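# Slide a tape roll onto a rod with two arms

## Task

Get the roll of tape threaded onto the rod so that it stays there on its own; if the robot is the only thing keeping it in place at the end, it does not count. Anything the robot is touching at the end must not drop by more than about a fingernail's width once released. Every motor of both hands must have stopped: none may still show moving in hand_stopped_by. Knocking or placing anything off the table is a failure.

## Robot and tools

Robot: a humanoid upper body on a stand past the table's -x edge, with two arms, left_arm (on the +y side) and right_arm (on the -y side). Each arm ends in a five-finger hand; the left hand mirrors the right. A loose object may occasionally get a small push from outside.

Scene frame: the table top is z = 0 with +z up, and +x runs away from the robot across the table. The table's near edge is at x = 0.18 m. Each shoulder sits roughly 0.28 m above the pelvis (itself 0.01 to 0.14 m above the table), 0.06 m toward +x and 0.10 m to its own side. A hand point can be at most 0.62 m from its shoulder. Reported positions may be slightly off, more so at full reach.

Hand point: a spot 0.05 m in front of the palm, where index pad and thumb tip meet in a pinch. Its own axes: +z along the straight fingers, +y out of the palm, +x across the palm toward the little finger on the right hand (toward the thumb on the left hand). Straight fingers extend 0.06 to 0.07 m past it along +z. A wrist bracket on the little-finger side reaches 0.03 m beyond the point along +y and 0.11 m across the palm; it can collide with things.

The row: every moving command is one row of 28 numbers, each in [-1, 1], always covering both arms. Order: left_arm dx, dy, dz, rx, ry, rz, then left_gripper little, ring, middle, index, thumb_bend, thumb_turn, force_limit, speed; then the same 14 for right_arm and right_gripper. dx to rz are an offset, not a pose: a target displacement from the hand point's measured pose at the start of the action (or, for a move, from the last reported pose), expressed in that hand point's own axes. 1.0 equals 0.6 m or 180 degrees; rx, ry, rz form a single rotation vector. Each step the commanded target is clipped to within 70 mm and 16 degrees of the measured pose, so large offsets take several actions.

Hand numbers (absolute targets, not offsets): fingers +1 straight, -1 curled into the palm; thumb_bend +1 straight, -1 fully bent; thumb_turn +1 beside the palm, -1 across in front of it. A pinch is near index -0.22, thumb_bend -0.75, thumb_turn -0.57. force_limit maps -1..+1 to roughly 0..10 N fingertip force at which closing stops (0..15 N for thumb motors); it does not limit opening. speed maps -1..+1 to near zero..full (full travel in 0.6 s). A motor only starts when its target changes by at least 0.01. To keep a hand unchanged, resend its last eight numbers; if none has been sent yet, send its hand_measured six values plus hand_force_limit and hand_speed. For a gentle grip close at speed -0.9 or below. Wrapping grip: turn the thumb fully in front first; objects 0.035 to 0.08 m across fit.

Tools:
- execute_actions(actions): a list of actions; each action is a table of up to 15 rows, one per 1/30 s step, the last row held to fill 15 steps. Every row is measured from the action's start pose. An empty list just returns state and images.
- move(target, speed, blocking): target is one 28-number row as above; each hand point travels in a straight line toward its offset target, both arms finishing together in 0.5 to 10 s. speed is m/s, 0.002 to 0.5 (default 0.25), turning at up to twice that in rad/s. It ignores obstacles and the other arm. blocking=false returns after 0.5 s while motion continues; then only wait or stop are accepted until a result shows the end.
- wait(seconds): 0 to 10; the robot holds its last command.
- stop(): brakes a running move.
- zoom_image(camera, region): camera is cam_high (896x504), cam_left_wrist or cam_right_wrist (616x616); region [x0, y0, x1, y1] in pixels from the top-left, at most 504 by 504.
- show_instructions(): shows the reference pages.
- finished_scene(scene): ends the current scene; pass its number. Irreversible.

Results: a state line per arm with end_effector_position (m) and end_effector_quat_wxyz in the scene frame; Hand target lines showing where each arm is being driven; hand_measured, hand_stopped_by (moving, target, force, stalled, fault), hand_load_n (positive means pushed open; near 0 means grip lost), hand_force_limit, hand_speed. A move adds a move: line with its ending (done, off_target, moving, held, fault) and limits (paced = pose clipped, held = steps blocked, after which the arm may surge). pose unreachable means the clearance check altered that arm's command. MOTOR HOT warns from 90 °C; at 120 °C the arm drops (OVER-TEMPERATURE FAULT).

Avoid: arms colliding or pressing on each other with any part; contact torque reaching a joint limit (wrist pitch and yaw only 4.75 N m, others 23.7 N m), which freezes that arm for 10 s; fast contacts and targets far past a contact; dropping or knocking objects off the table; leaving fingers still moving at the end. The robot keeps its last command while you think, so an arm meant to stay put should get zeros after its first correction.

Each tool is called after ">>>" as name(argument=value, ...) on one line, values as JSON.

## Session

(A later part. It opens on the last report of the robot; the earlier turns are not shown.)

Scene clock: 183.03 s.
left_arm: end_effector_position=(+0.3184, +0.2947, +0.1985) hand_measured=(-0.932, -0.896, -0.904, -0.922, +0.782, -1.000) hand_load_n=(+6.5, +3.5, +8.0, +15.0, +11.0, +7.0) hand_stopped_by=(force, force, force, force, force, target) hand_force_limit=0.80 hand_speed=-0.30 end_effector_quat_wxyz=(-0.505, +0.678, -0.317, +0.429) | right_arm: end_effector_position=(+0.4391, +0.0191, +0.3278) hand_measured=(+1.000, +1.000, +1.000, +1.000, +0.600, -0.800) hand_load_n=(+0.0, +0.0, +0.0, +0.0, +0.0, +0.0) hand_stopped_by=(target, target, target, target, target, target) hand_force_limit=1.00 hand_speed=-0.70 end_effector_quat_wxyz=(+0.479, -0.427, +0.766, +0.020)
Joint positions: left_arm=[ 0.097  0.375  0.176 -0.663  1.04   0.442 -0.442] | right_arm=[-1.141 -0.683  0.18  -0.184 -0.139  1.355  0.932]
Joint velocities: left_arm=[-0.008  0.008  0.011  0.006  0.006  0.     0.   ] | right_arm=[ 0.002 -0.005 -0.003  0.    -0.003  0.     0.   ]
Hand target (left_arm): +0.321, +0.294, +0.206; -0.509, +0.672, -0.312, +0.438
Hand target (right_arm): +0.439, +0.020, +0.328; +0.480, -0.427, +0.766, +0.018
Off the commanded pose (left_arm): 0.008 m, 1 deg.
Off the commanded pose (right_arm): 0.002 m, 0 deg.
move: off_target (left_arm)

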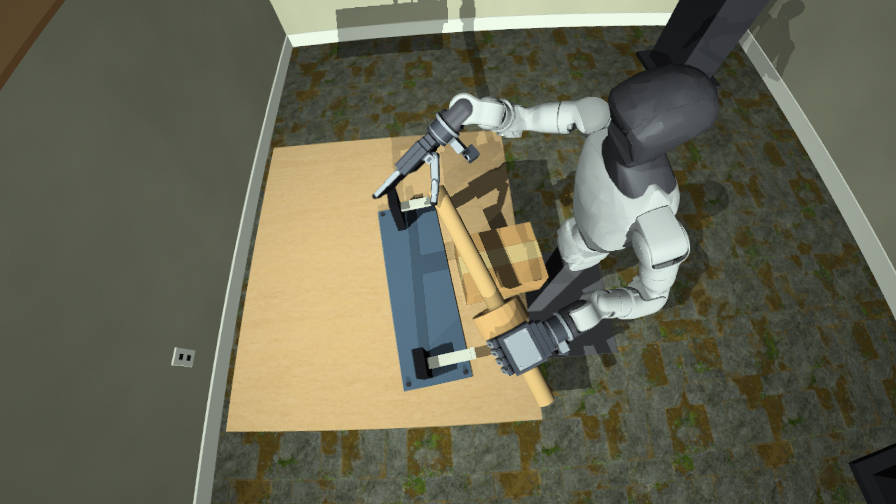

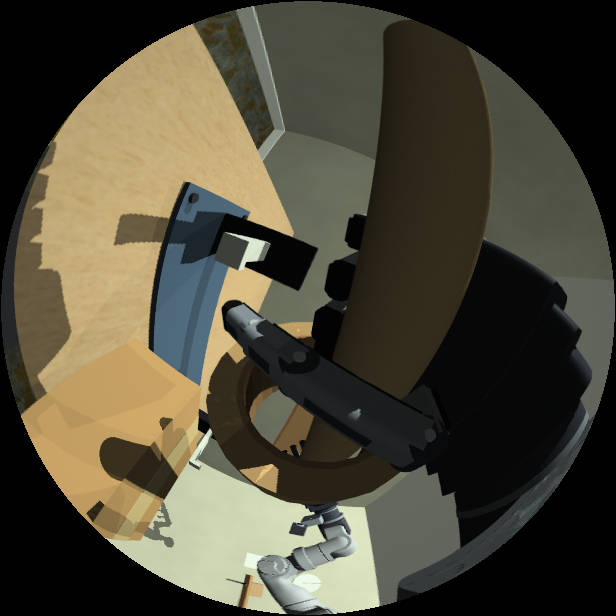

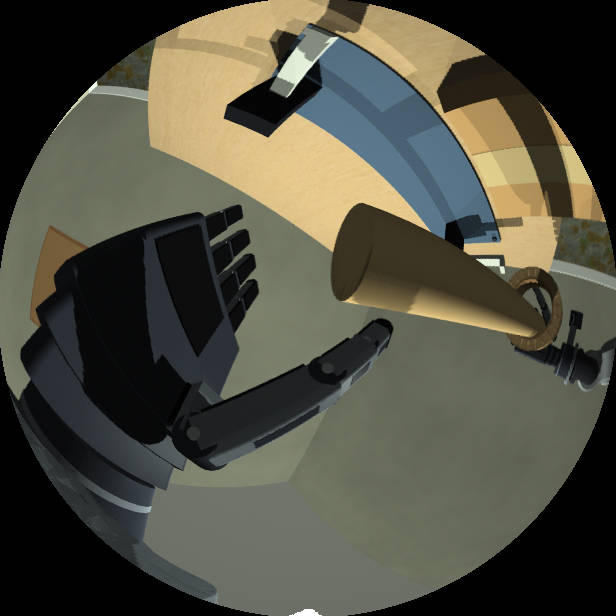

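>>> move(target=[0,0,0,0,0,0,-1,-1,-1,-1,0.3,-1,0.8,-0.3,0.33,-0.36,-0.25,0,0,0,1,1,1,1,0.6,-0.8,1,-0.7], speed=0.2)

>>> move(target=[0.24,0.0,0.147,0.031,0.062,0.088,-1,-1,-1,-1,0.3,-1,0.8,-0.3,0,0,0,0,0,0,1,1,1,1,0.6,-0.8,1,-0.7], speed=0.08)

Scene clock: 191.63 s.
left_arm: end_effector_position=(+0.3162, +0.2955, +0.1928) hand_measured=(-0.932, -0.896, -0.904, -0.922, +0.782, -1.000) hand_load_n=(+6.5, +3.5, +8.0, +15.0, +11.0, +7.0) hand_stopped_by=(force, force, force, force, force, target) hand_force_limit=0.80 hand_speed=-0.30 end_effector_quat_wxyz=(-0.501, +0.684, -0.319, +0.423) | right_arm: end_effector_position=(+0.4311, -0.3074, +0.3516) hand_measured=(+1.000, +1.000, +1.000, +1.000, +0.600, -0.800) hand_load_n=(+0.0, +0.0, +0.0, +0.0, +0.0, +0.0) hand_stopped_by=(target, target, target, target, target, target) hand_force_limit=1.00 hand_speed=-0.70 end_effector_quat_wxyz=(+0.505, -0.352, +0.782, -0.097)
Joint positions: left_arm=[ 0.104  0.375  0.176 -0.656  1.04   0.442 -0.448] | right_arm=[-1.167 -1.378 -0.187  1.369 -0.166 -0.197  1.275]
Joint velocities: left_arm=[ 0.009 -0.005 -0.002  0.     0.011  0.     0.   ] | right_arm=[-0.143 -0.015  0.055  0.132 -0.118 -0.073 -0.004]
Hand target (left_arm): +0.318, +0.295, +0.199; -0.505, +0.678, -0.317, +0.429
Hand target (right_arm): +0.431, -0.308, +0.351; +0.503, -0.353, +0.783, -0.099
Off the commanded pose (left_arm): 0.006 m, 1 deg.
Off the commanded pose (right_arm): 0.015 m, 16 deg.
move: off_target (left_arm, right_arm)

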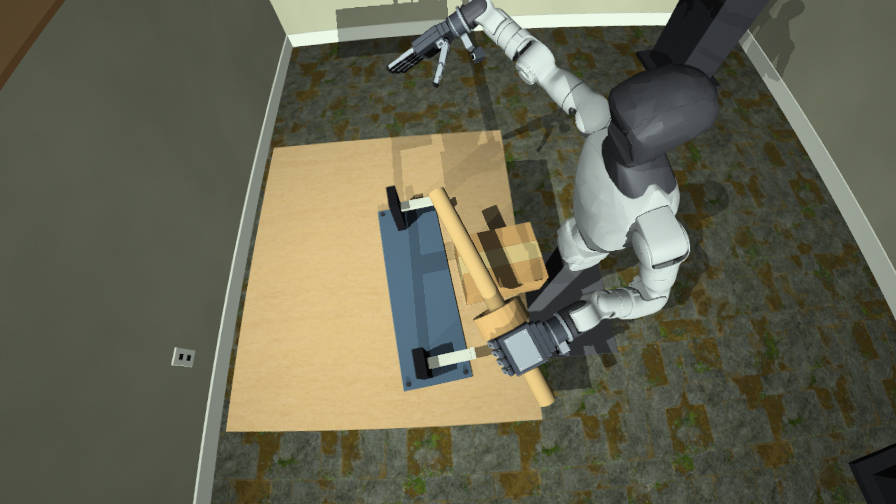

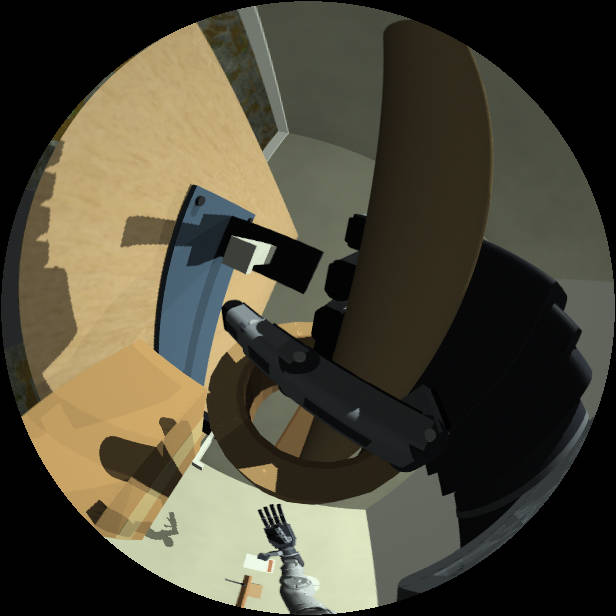

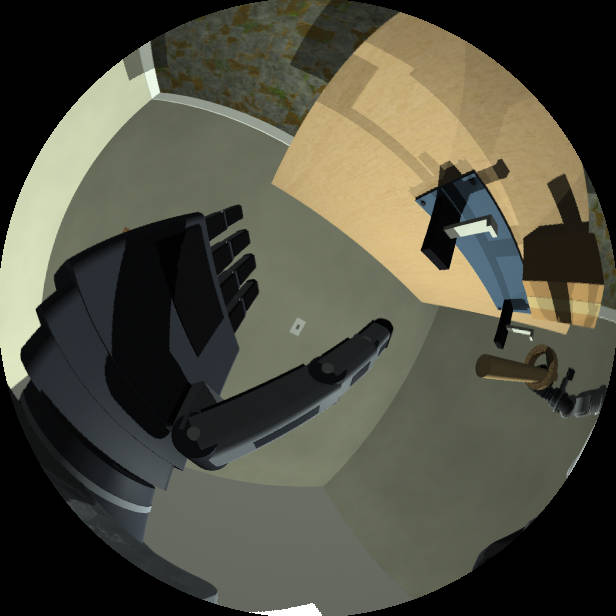

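Scene clock: 194.17 s.
left_arm: end_effector_position=(+0.4542, +0.2035, +0.2025) hand_measured=(-0.932, -0.896, -0.904, -0.922, +0.782, -1.000) hand_load_n=(+6.5, +3.5, +7.5, +15.0, +11.0, +7.0) hand_stopped_by=(force, force, force, force, force, target) hand_force_limit=0.80 hand_speed=-0.30 end_effector_quat_wxyz=(-0.539, +0.580, -0.435, +0.429) | right_arm: end_effector_position=(+0.4312, -0.3074, +0.3517) hand_measured=(+1.000, +1.000, +1.000, +1.000, +0.600, -0.800) hand_load_n=(+0.0, +0.0, +0.0, +0.0, +0.0, +0.0) hand_stopped_by=(target, target, target, target, target, target) hand_force_limit=1.00 hand_speed=-0.70 end_effector_quat_wxyz=(+0.505, -0.352, +0.782, -0.097)
Joint positions: left_arm=[-0.548  0.258 -0.219 -0.06   1.405  0.464 -0.418] | right_arm=[-1.171 -1.378 -0.186  1.373 -0.169 -0.199  1.275]
Joint velocities: left_arm=[ 0.011 -0.006  0.     0.009 -0.002  0.     0.   ] | right_arm=[0.    0.009 0.015 0.002 0.    0.    0.   ]
Hand target (left_arm): +0.457, +0.203, +0.212; +0.546, -0.572, +0.429, -0.437
Hand target (right_arm): +0.431, -0.307, +0.352; +0.505, -0.352, +0.782, -0.097
Off the commanded pose (left_arm): 0.016 m, 3 deg.
Off the commanded pose (right_arm): 0.000 m, 0 deg.
move: off_target (left_arm)

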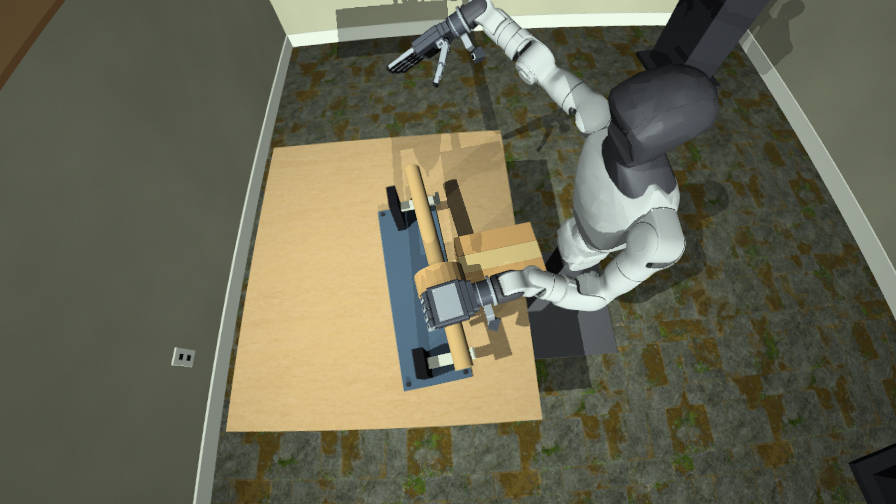

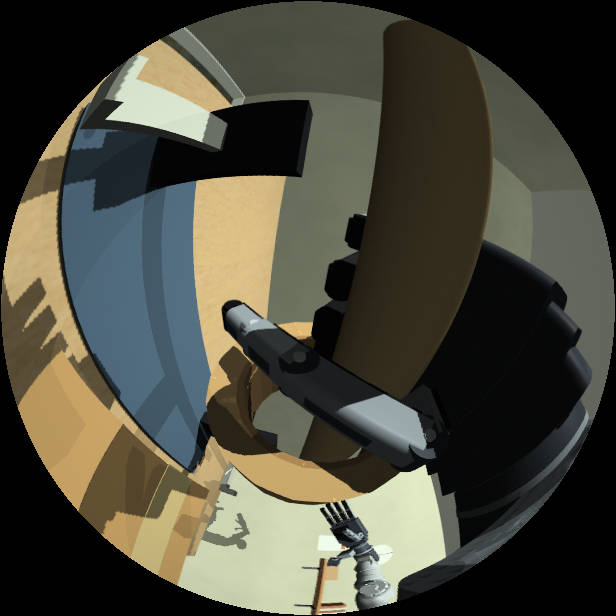

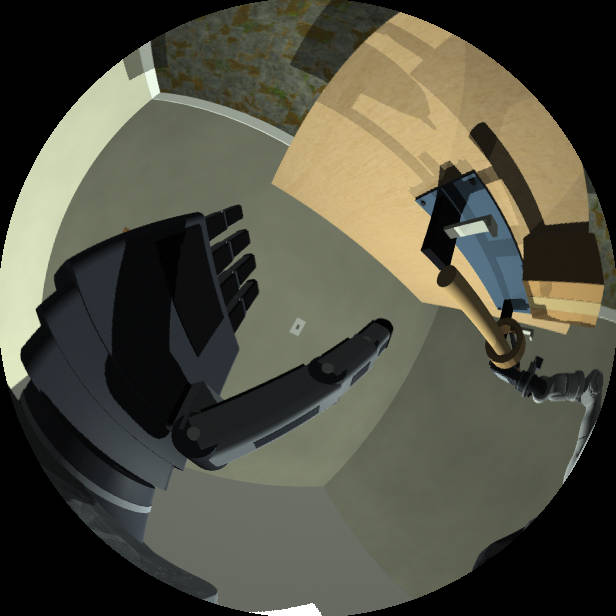

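>>> move(target=[-0.01,0.1,0.022,0,0,0.025,-1,-1,-1,-1,0.3,-1,0.8,-0.3,0,0,0,0,0,0,1,1,1,1,0.6,-0.8,1,-0.7], speed=0.05)

Scene clock: 199.03 s.
left_arm: end_effector_position=(+0.4559, +0.2149, +0.1317) hand_measured=(-0.932, -0.896, -0.904, -0.922, +0.782, -1.000) hand_load_n=(+6.5, +3.5, +7.5, +15.0, +11.0, +7.0) hand_stopped_by=(force, force, force, force, force, target) hand_force_limit=0.80 hand_speed=-0.30 end_effector_quat_wxyz=(+0.553, -0.568, +0.464, -0.395) | right_arm: end_effector_position=(+0.4312, -0.3074, +0.3517) hand_measured=(+1.000, +1.000, +1.000, +1.000, +0.600, -0.800) hand_load_n=(+0.0, +0.0, +0.0, +0.0, +0.0, +0.0) hand_stopped_by=(target, target, target, target, target, target) hand_force_limit=1.00 hand_speed=-0.70 end_effector_quat_wxyz=(+0.505, -0.352, +0.782, -0.097)
Joint positions: left_arm=[-0.521  0.223 -0.225  0.26   1.392  0.4   -0.119] | right_arm=[-1.171 -1.378 -0.186  1.373 -0.169 -0.199  1.275]
Joint velocities: left_arm=[-0.002 -0.008 -0.005  0.003  0.     0.     0.004] | right_arm=[ 0.005  0.011 -0.009 -0.002  0.     0.     0.   ]
Hand target (left_arm): +0.461, +0.213, +0.142; +0.558, -0.561, +0.458, -0.405
Hand target (right_arm): +0.431, -0.307, +0.352; +0.505, -0.352, +0.782, -0.097
Off the commanded pose (left_arm): 0.013 m, 2 deg.
Off the commanded pose (right_arm): 0.000 m, 0 deg.
move: off_target (left_arm)

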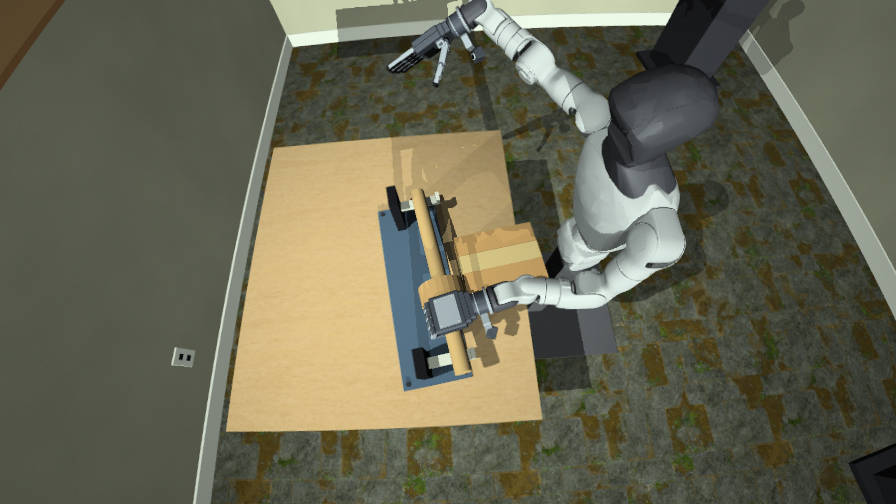

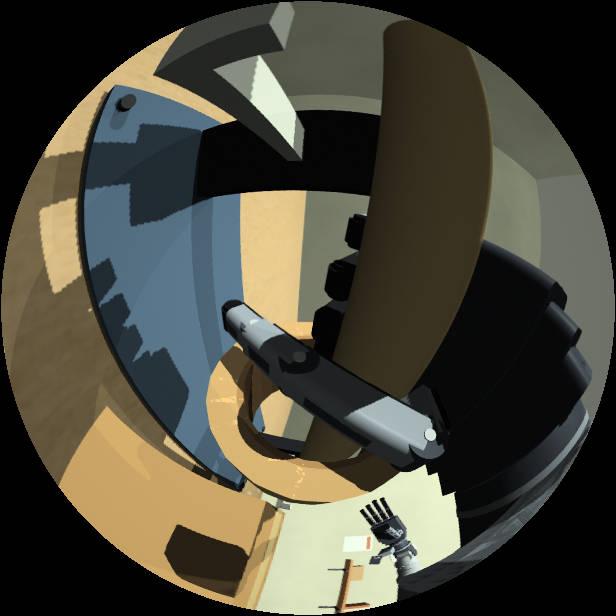

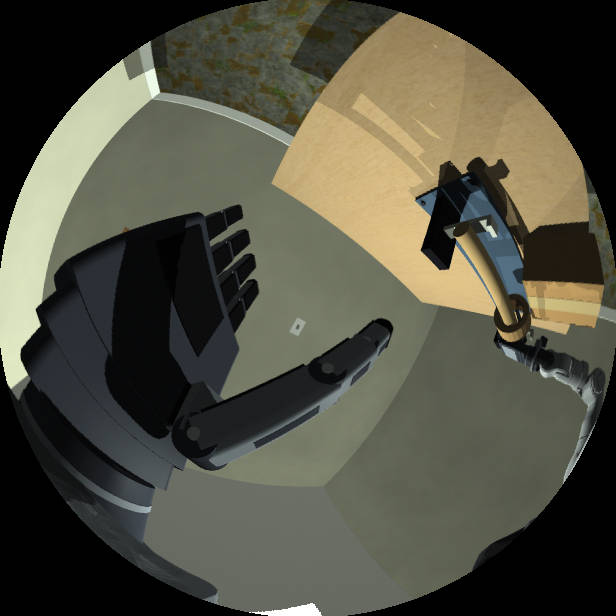

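>>> move(target=[0.02,0.0,0.035,0,-0.01,-0.02,-1,-1,-1,-1,0.3,-1,0.8,-0.3,0,0,0,0,0,0,1,1,1,1,0.6,-0.8,1,-0.7], speed=0.03)

>>> move(target=[0,0.02,0.005,0,0,-0.01,-1,-1,-1,-1,0.3,-1,0.8,-0.3,0,0,0,0,0,0,1,1,1,1,0.6,-0.8,1,-0.7], speed=0.02)

Scene clock: 205.70 s.
left_arm: end_effector_position=(+0.4730, +0.2092, +0.1169) hand_measured=(-0.932, -0.896, -0.904, -0.922, +0.782, -1.000) hand_load_n=(+6.5, +3.5, +8.0, +15.0, +11.0, +7.0) hand_stopped_by=(force, force, force, force, force, target) hand_force_limit=0.80 hand_speed=-0.30 end_effector_quat_wxyz=(-0.542, +0.595, -0.446, +0.392) | right_arm: end_effector_position=(+0.4312, -0.3074, +0.3517) hand_measured=(+1.000, +1.000, +1.000, +1.000, +0.600, -0.800) hand_load_n=(+0.0, +0.0, +0.0, +0.0, +0.0, +0.0) hand_stopped_by=(target, target, target, target, target, target) hand_force_limit=1.00 hand_speed=-0.70 end_effector_quat_wxyz=(+0.505, -0.352, +0.782, -0.097)
Joint positions: left_arm=[-0.631  0.144 -0.189  0.475  1.361  0.417 -0.031] | right_arm=[-1.171 -1.378 -0.186  1.373 -0.169 -0.199  1.275]
Joint velocities: left_arm=[ 0.002 -0.003  0.021  0.018 -0.002  0.     0.002] | right_arm=[ 0.003  0.002 -0.002  0.009 -0.015  0.     0.   ]
Hand target (left_arm): +0.478, +0.208, +0.127; -0.547, +0.591, -0.437, +0.401
Hand target (right_arm): +0.431, -0.307, +0.352; +0.505, -0.352, +0.782, -0.097
Off the commanded pose (left_arm): 0.014 m, 2 deg.
Off the commanded pose (right_arm): 0.000 m, 0 deg.
move: off_target (left_arm)

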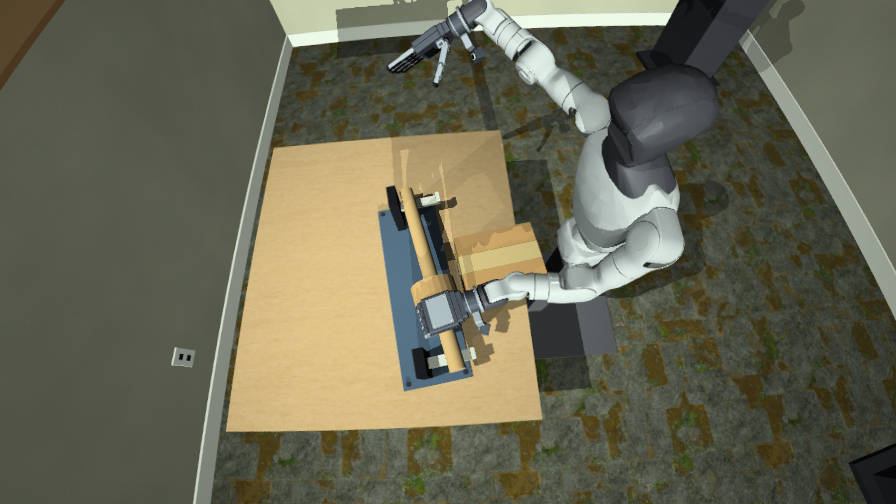

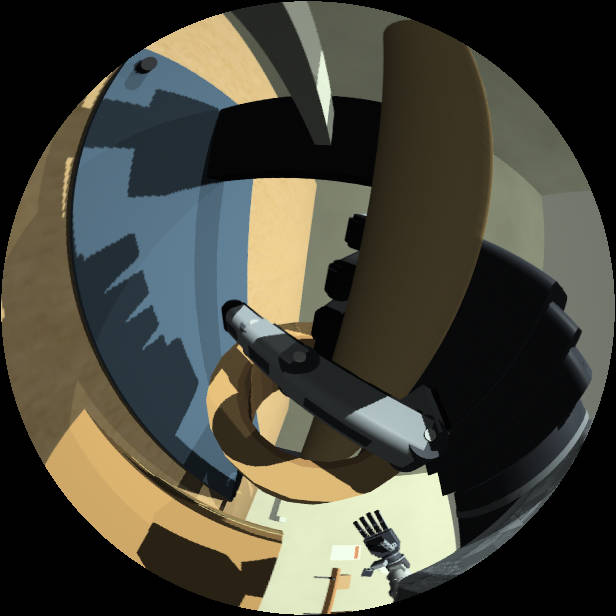

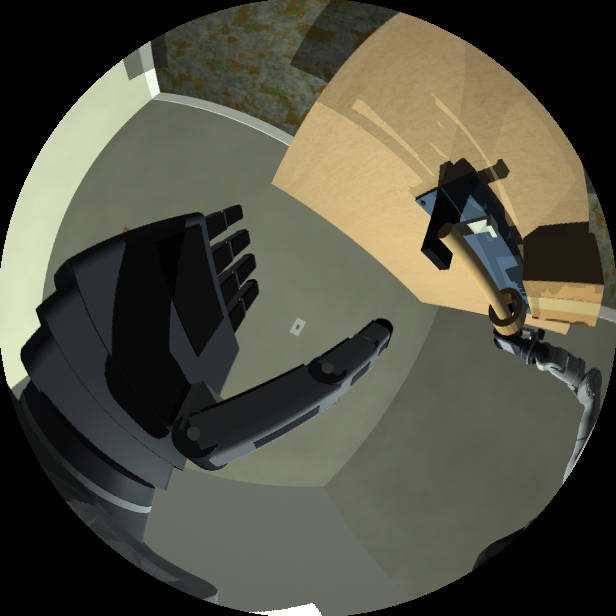

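Scene clock: 206.70 s.
left_arm: end_effector_position=(+0.4714, +0.2097, +0.0998) hand_measured=(-0.932, -0.896, -0.904, -0.922, +0.782, -1.000) hand_load_n=(+7.0, +4.0, +7.5, +14.5, +11.0, +7.0) hand_stopped_by=(force, force, force, force, force, target) hand_force_limit=0.80 hand_speed=-0.30 end_effector_quat_wxyz=(-0.531, +0.607, -0.438, +0.397) | right_arm: end_effector_position=(+0.4312, -0.3074, +0.3517) hand_measured=(+1.000, +1.000, +1.000, +1.000, +0.600, -0.800) hand_load_n=(+0.0, +0.0, +0.0, +0.0, +0.0, +0.0) hand_stopped_by=(target, target, target, target, target, target) hand_force_limit=1.00 hand_speed=-0.70 end_effector_quat_wxyz=(+0.505, -0.352, +0.782, -0.097)
Joint positions: left_arm=[-0.638  0.135 -0.172  0.569  1.304  0.389  0.055] | right_arm=[-1.171 -1.378 -0.186  1.373 -0.169 -0.199  1.275]
Joint velocities: left_arm=[-0.003  0.006  0.009  0.003 -0.002  0.     0.002] | right_arm=[ 0.     0.012  0.    -0.002  0.011  0.     0.   ]
Hand target (left_arm): +0.474, +0.210, +0.104; -0.536, +0.602, -0.436, +0.399
Hand target (right_arm): +0.431, -0.307, +0.352; +0.505, -0.352, +0.782, -0.097
Off the commanded pose (left_arm): 0.006 m, 1 deg.
Off the commanded pose (right_arm): 0.000 m, 0 deg.
move: off_target (left_arm)

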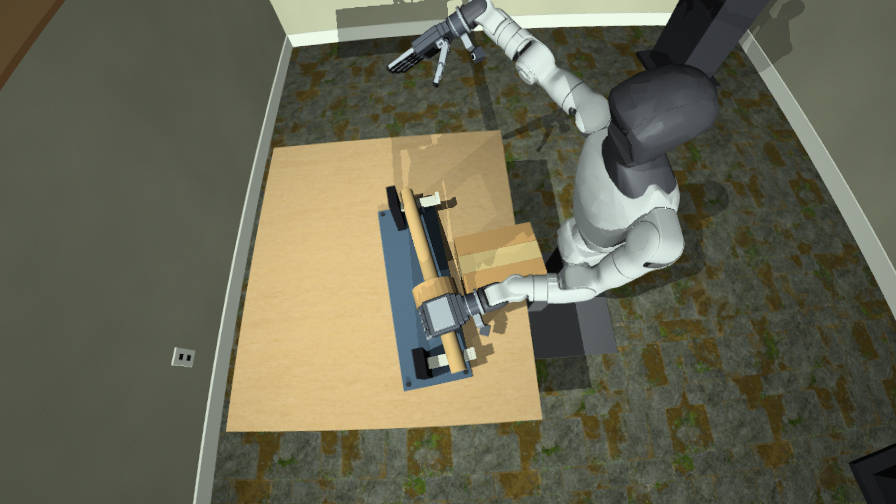

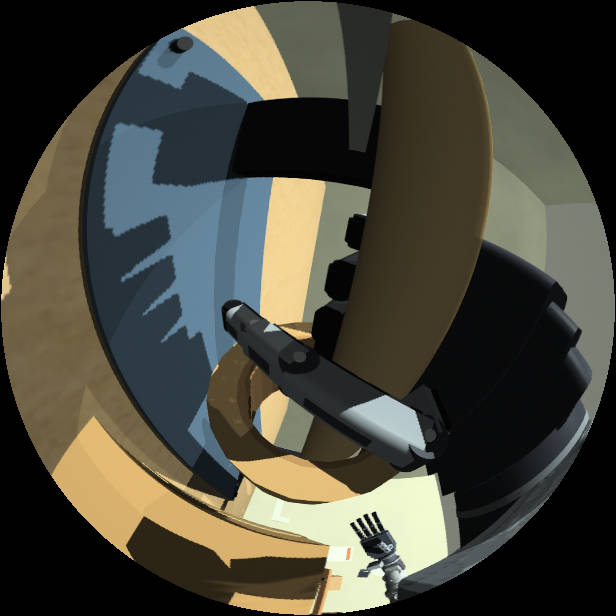

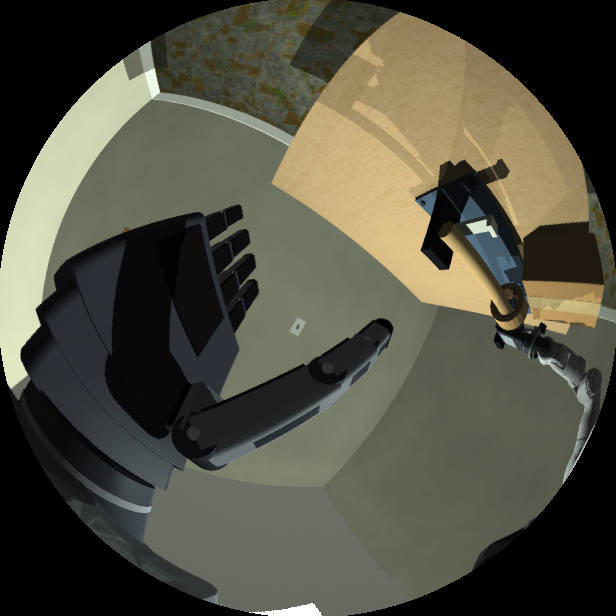

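>>> move(target=[0,-0.008,0.02,0,0,0.018,-1,-1,-1,-1,0.3,-1,0.8,-0.3,0,0,0,0,0,0,1,1,1,1,0.6,-0.8,1,-0.7], speed=0.02)

>>> move(target=[0,-0.006,0,0,0,0,0.6,0.6,0.6,0.6,1,-1,0.8,-0.5,0,0,0,0,0,0,1,1,1,1,0.6,-0.8,1,-0.7])

>>> move(target=[0,-0.15,0,0,0,0,0.6,0.6,0.6,0.6,1,-1,0.8,-0.5,0,0,0,0,0,0,1,1,1,1,0.6,-0.8,1,-0.7], speed=0.07)

Scene clock: 214.40 s.
left_arm: end_effector_position=(+0.4843, +0.2060, +0.1033) hand_measured=(-0.932, -0.896, -0.904, -0.922, +0.782, -1.000) hand_load_n=(+10.0, +5.5, +8.5, +14.0, +10.5, +6.0) hand_stopped_by=(force, force, force, force, force, target) hand_force_limit=0.80 hand_speed=-0.30 end_effector_quat_wxyz=(-0.530, +0.604, -0.447, +0.394) | right_arm: end_effector_position=(+0.4312, -0.3074, +0.3517) hand_measured=(+1.000, +1.000, +1.000, +1.000, +0.600, -0.800) hand_load_n=(+0.0, +0.0, +0.0, +0.0, +0.0, +0.0) hand_stopped_by=(target, target, target, target, target, target) hand_force_limit=1.00 hand_speed=-0.70 end_effector_quat_wxyz=(+0.505, -0.352, +0.782, -0.097)
Joint positions: left_arm=[-0.723  0.133 -0.182  0.669  1.29   0.385  0.062] | right_arm=[-1.171 -1.378 -0.186  1.373 -0.169 -0.199  1.275]
Joint velocities: left_arm=[ 0.009  0.005  0.023  0.012 -0.02   0.     0.001] | right_arm=[ 0.    -0.008  0.     0.012  0.006  0.     0.   ]
Hand target (left_arm): +0.484, +0.212, +0.103; -0.541, +0.594, -0.455, +0.383
Hand target (right_arm): +0.431, -0.307, +0.352; +0.505, -0.352, +0.782, -0.097
Off the commanded pose (left_arm): 0.008 m, 2 deg.
Off the commanded pose (right_arm): 0.000 m, 0 deg.
move: off_target (left_arm)

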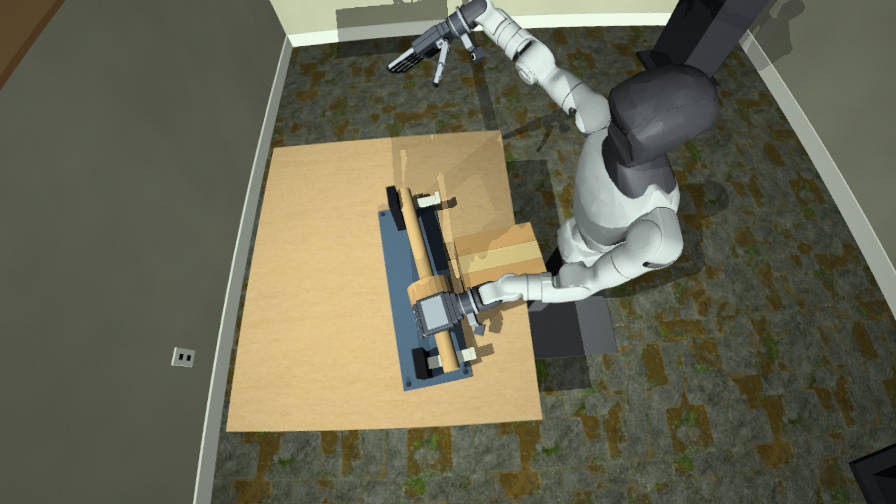

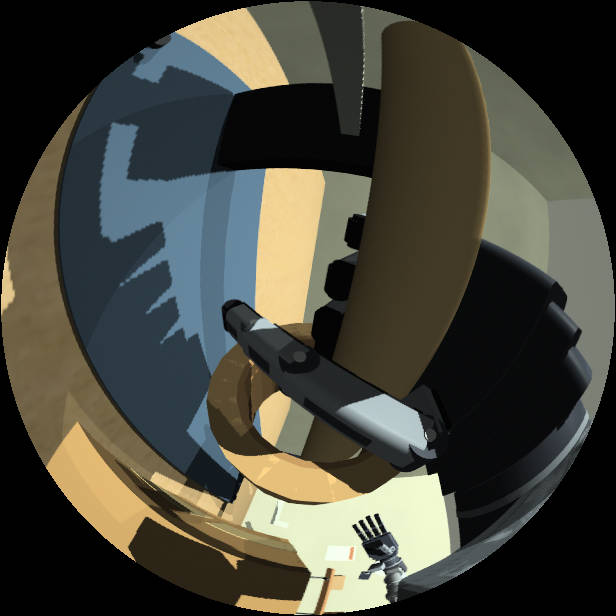

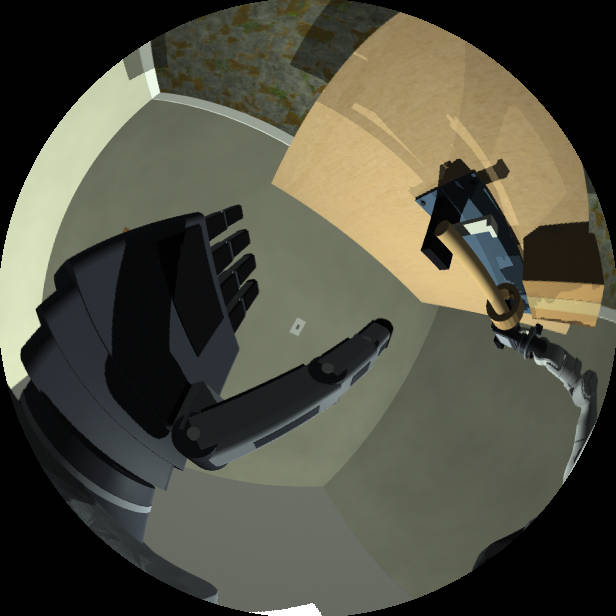

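Scene clock: 216.53 s.
left_arm: end_effector_position=(+0.4827, +0.2053, +0.1020) hand_measured=(+0.600, +0.600, +0.600, +0.600, +1.000, -1.000) hand_load_n=(+0.0, +0.0, +0.0, +0.0, +0.0, +0.0) hand_stopped_by=(target, target, target, target, target, target) hand_force_limit=0.80 hand_speed=-0.50 end_effector_quat_wxyz=(-0.524, +0.609, -0.448, +0.392) | right_arm: end_effector_position=(+0.4312, -0.3074, +0.3517) hand_measured=(+1.000, +1.000, +1.000, +1.000, +0.600, -0.800) hand_load_n=(+0.0, +0.0, +0.0, +0.0, +0.0, +0.0) hand_stopped_by=(target, target, target, target, target, target) hand_force_limit=1.00 hand_speed=-0.70 end_effector_quat_wxyz=(+0.505, -0.352, +0.782, -0.097)
Joint positions: left_arm=[-0.717  0.135 -0.184  0.653  1.286  0.388  0.039] | right_arm=[-1.171 -1.378 -0.186  1.373 -0.169 -0.199  1.275]
Joint velocities: left_arm=[-0.006  0.015 -0.002 -0.008 -0.005  0.     0.   ] | right_arm=[-0.025  0.012  0.005 -0.002  0.003  0.     0.   ]
Hand target (left_arm): +0.485, +0.206, +0.107; -0.529, +0.604, -0.447, +0.394
Hand target (right_arm): +0.431, -0.307, +0.352; +0.505, -0.352, +0.782, -0.097
Off the commanded pose (left_arm): 0.005 m, 1 deg.
Off the commanded pose (right_arm): 0.000 m, 0 deg.
move: off_target (left_arm)

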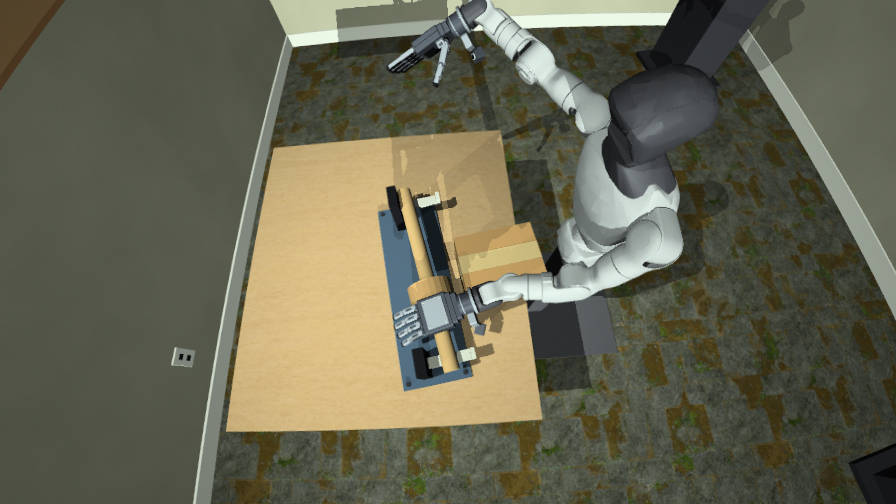

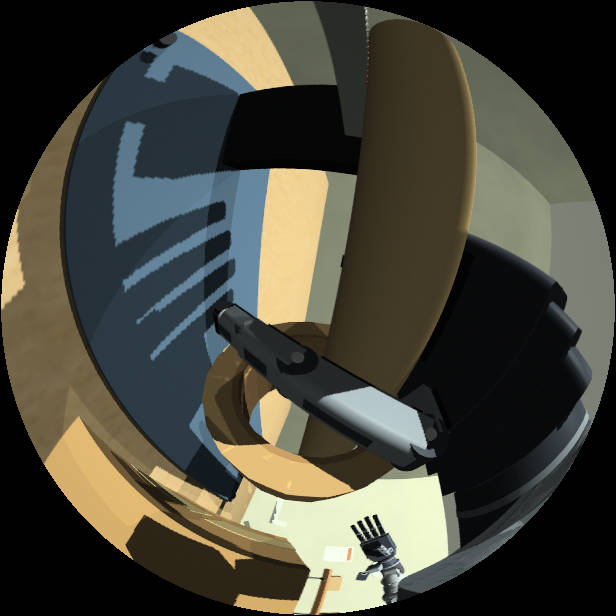

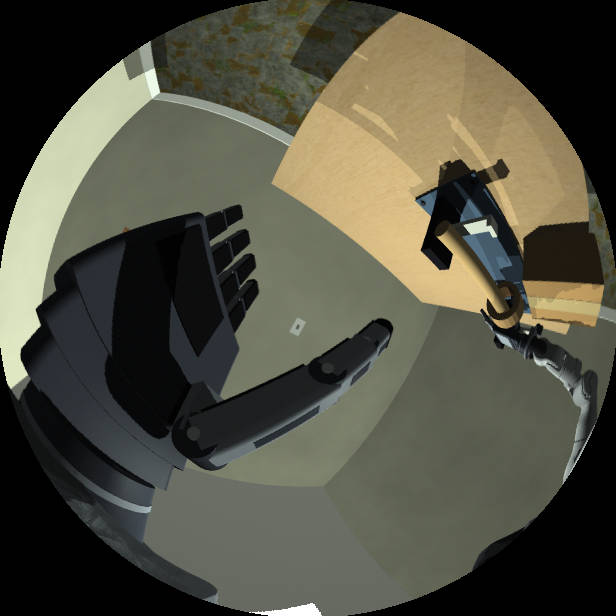

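Scene clock: 218.13 s.
left_arm: end_effector_position=(+0.4857, +0.2031, +0.1629) hand_measured=(+0.600, +0.600, +0.600, +0.600, +1.000, -1.000) hand_load_n=(+0.0, +0.0, +0.0, +0.0, +1.5, -1.5) hand_stopped_by=(target, target, target, target, target, target) hand_force_limit=0.80 hand_speed=-0.50 end_effector_quat_wxyz=(-0.491, +0.635, -0.460, +0.380) | right_arm: end_effector_position=(+0.4312, -0.3074, +0.3517) hand_measured=(+1.000, +1.000, +1.000, +1.000, +0.600, -0.800) hand_load_n=(+0.0, +0.0, +0.0, +0.0, +0.0, +0.0) hand_stopped_by=(target, target, target, target, target, target) hand_force_limit=1.00 hand_speed=-0.70 end_effector_quat_wxyz=(+0.505, -0.352, +0.782, -0.097)
Joint positions: left_arm=[-0.774  0.21  -0.204  0.329  1.337  0.462 -0.43 ] | right_arm=[-1.171 -1.378 -0.186  1.373 -0.169 -0.199  1.275]
Joint velocities: left_arm=[-0.008  0.003 -0.009 -0.002 -0.011  0.008 -0.009] | right_arm=[-0.017  0.008  0.     0.006  0.009  0.     0.   ]
Hand target (left_arm): +0.497, +0.205, +0.192; -0.519, +0.610, -0.447, +0.399
Hand target (right_arm): +0.431, -0.307, +0.352; +0.505, -0.352, +0.782, -0.097
Off the commanded pose (left_arm): 0.030 m, 5 deg.
Off the commanded pose (right_arm): 0.000 m, 0 deg.
move: off_target (left_arm)

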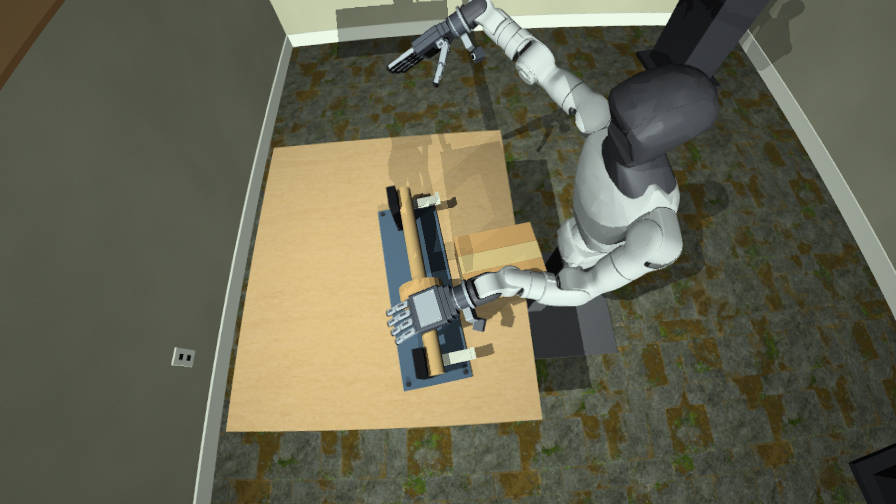

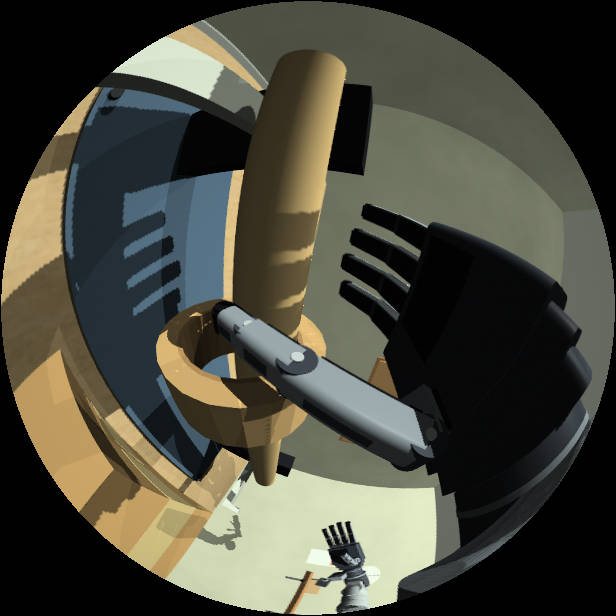

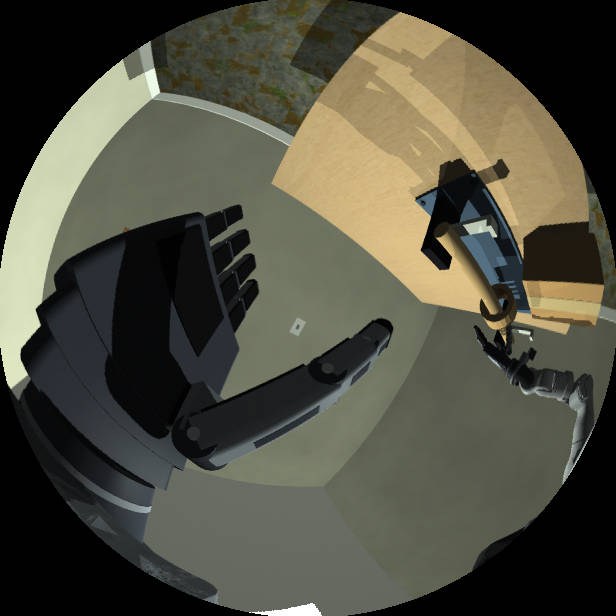

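The thumb is catching on the rod, so I'll back it off before lifting.

>>> move(target=[0,-0.01,-0.1,0,0,0,0.6,0.6,0.6,0.6,1,-1,0.8,-0.5,0,0,0,0,0,0,1,1,1,1,0.6,-0.8,1,-0.7], speed=0.05)

>>> move(target=[0,-0.15,-0.05,0,0,0,0.6,0.6,0.6,0.6,1,-1,0.8,-0.5,0,0,0,0,0,0,1,1,1,1,0.6,-0.8,1,-0.7], speed=0.08)

Scene clock: 223.90 s.
left_arm: end_effector_position=(+0.4319, +0.1879, +0.1846) hand_measured=(+0.600, +0.600, +0.600, +0.600, +1.000, -1.000) hand_load_n=(+0.0, +0.0, +0.0, +0.0, +0.0, +0.0) hand_stopped_by=(target, target, target, target, target, target) hand_force_limit=0.80 hand_speed=-0.50 end_effector_quat_wxyz=(-0.489, +0.633, -0.462, +0.383) | right_arm: end_effector_position=(+0.4312, -0.3074, +0.3517) hand_measured=(+1.000, +1.000, +1.000, +1.000, +0.600, -0.800) hand_load_n=(+0.0, +0.0, +0.0, +0.0, +0.0, +0.0) hand_stopped_by=(target, target, target, target, target, target) hand_force_limit=1.00 hand_speed=-0.70 end_effector_quat_wxyz=(+0.505, -0.352, +0.782, -0.097)
Joint positions: left_arm=[-0.551  0.232 -0.278 -0.155  1.499  0.559 -0.712] | right_arm=[-1.171 -1.378 -0.186  1.373 -0.169 -0.199  1.275]
Joint velocities: left_arm=[ 0.     0.002 -0.014 -0.008  0.012  0.    -0.001] | right_arm=[ 0.011 -0.002  0.005  0.002 -0.008  0.     0.   ]
Hand target (left_arm): +0.431, +0.189, +0.184; -0.490, +0.633, -0.462, +0.381
Hand target (right_arm): +0.431, -0.307, +0.352; +0.505, -0.352, +0.782, -0.097
Off the commanded pose (left_arm): 0.002 m, 0 deg.
Off the commanded pose (right_arm): 0.000 m, 0 deg.
move: done

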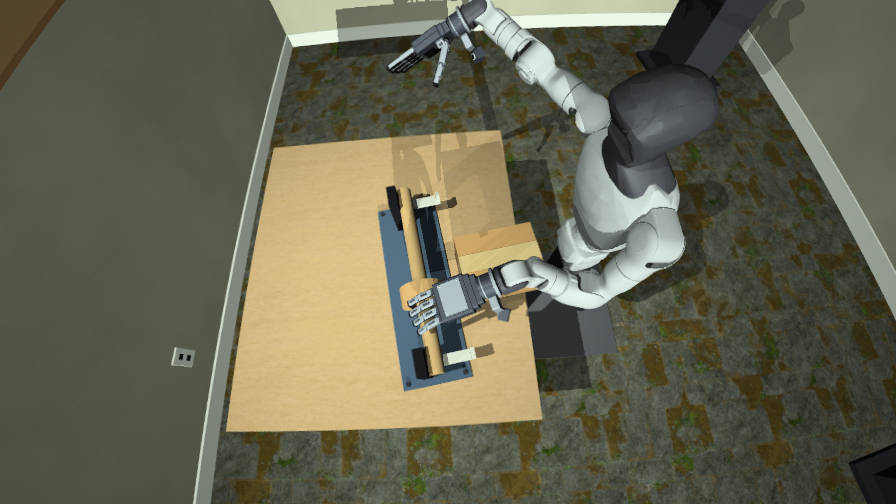

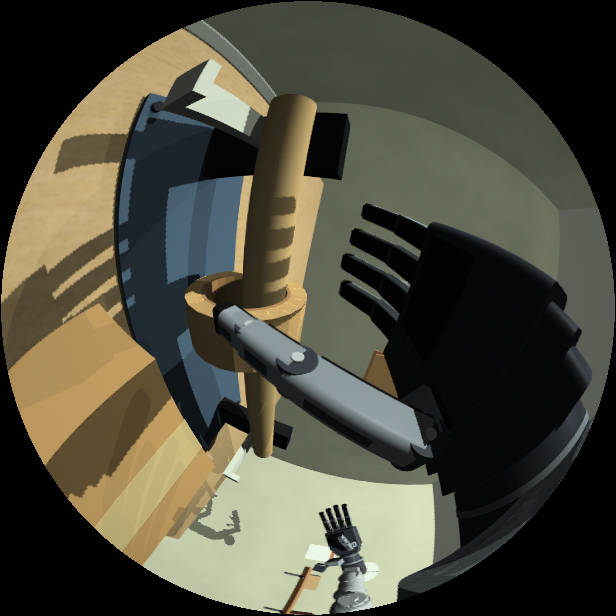

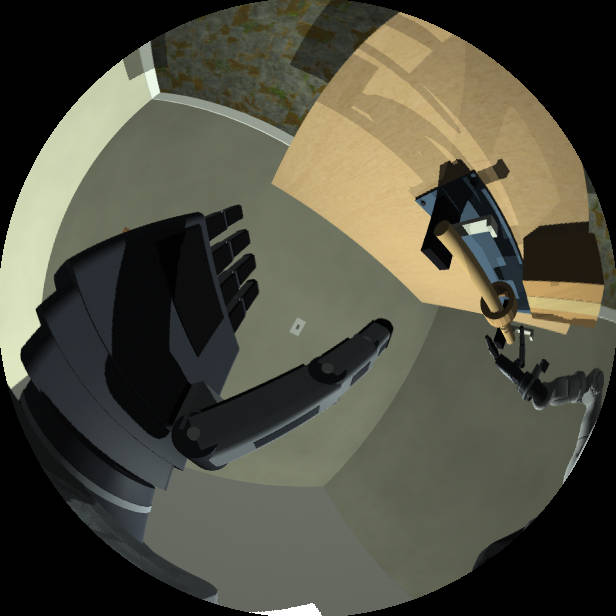

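Scene clock: 225.40 s.
left_arm: end_effector_position=(+0.4268, +0.1804, +0.2804) hand_measured=(+0.600, +0.600, +0.600, +0.600, +1.000, -1.000) hand_load_n=(+0.0, +0.0, +0.0, +0.0, +0.0, +0.0) hand_stopped_by=(target, target, target, target, target, target) hand_force_limit=0.80 hand_speed=-0.50 end_effector_quat_wxyz=(-0.481, +0.631, -0.464, +0.394) | right_arm: end_effector_position=(+0.4312, -0.3074, +0.3517) hand_measured=(+1.000, +1.000, +1.000, +1.000, +0.600, -0.800) hand_load_n=(+0.0, +0.0, +0.0, +0.0, +0.0, +0.0) hand_stopped_by=(target, target, target, target, target, target) hand_force_limit=1.00 hand_speed=-0.70 end_effector_quat_wxyz=(+0.505, -0.352, +0.782, -0.097)
Joint positions: left_arm=[-0.821  0.307 -0.239 -0.345  1.594  0.565 -1.206] | right_arm=[-1.171 -1.378 -0.186  1.373 -0.169 -0.199  1.275]
Joint velocities: left_arm=[-0.003  0.006 -0.012 -0.009 -0.008  0.    -0.002] | right_arm=[ 0.    -0.011  0.012  0.     0.005  0.     0.   ]
Hand target (left_arm): +0.426, +0.182, +0.280; -0.483, +0.631, -0.464, +0.392
Hand target (right_arm): +0.431, -0.307, +0.352; +0.505, -0.352, +0.782, -0.097
Off the commanded pose (left_arm): 0.009 m, 2 deg.
Off the commanded pose (right_arm): 0.000 m, 0 deg.
move: off_target (left_arm)

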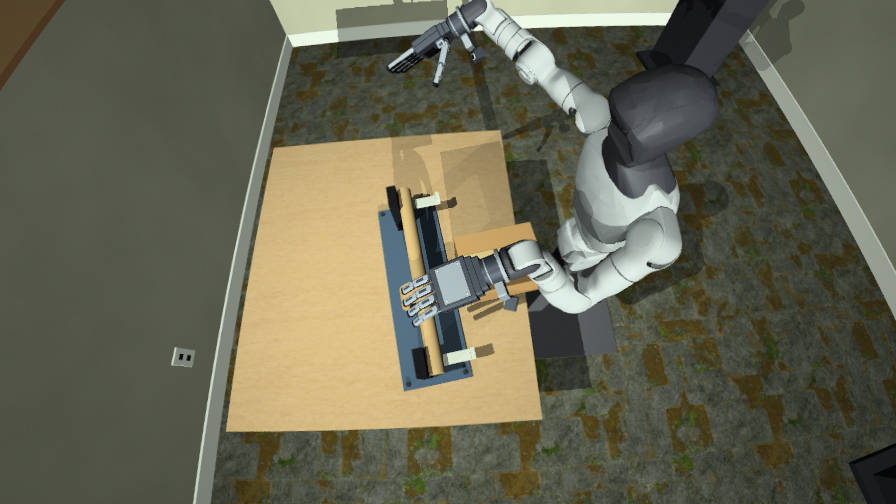

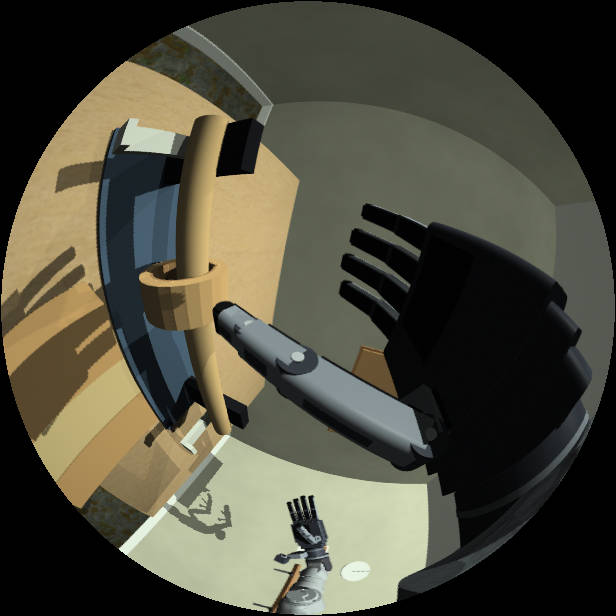

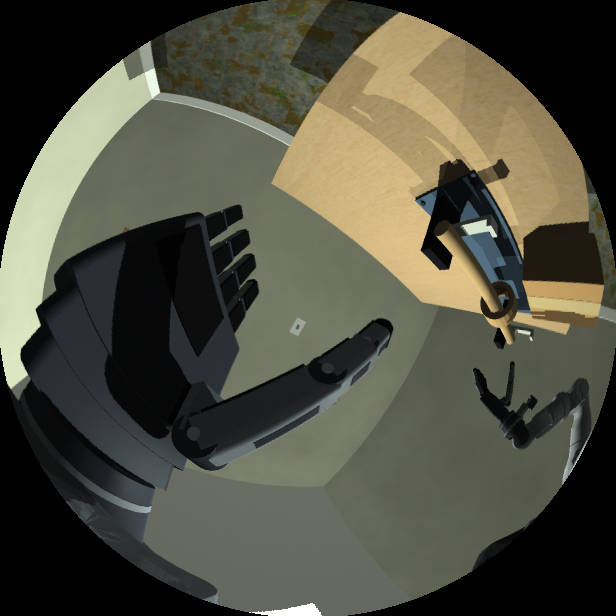

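>>> finished_scene(scene=2)

The scene is finished: the task was done.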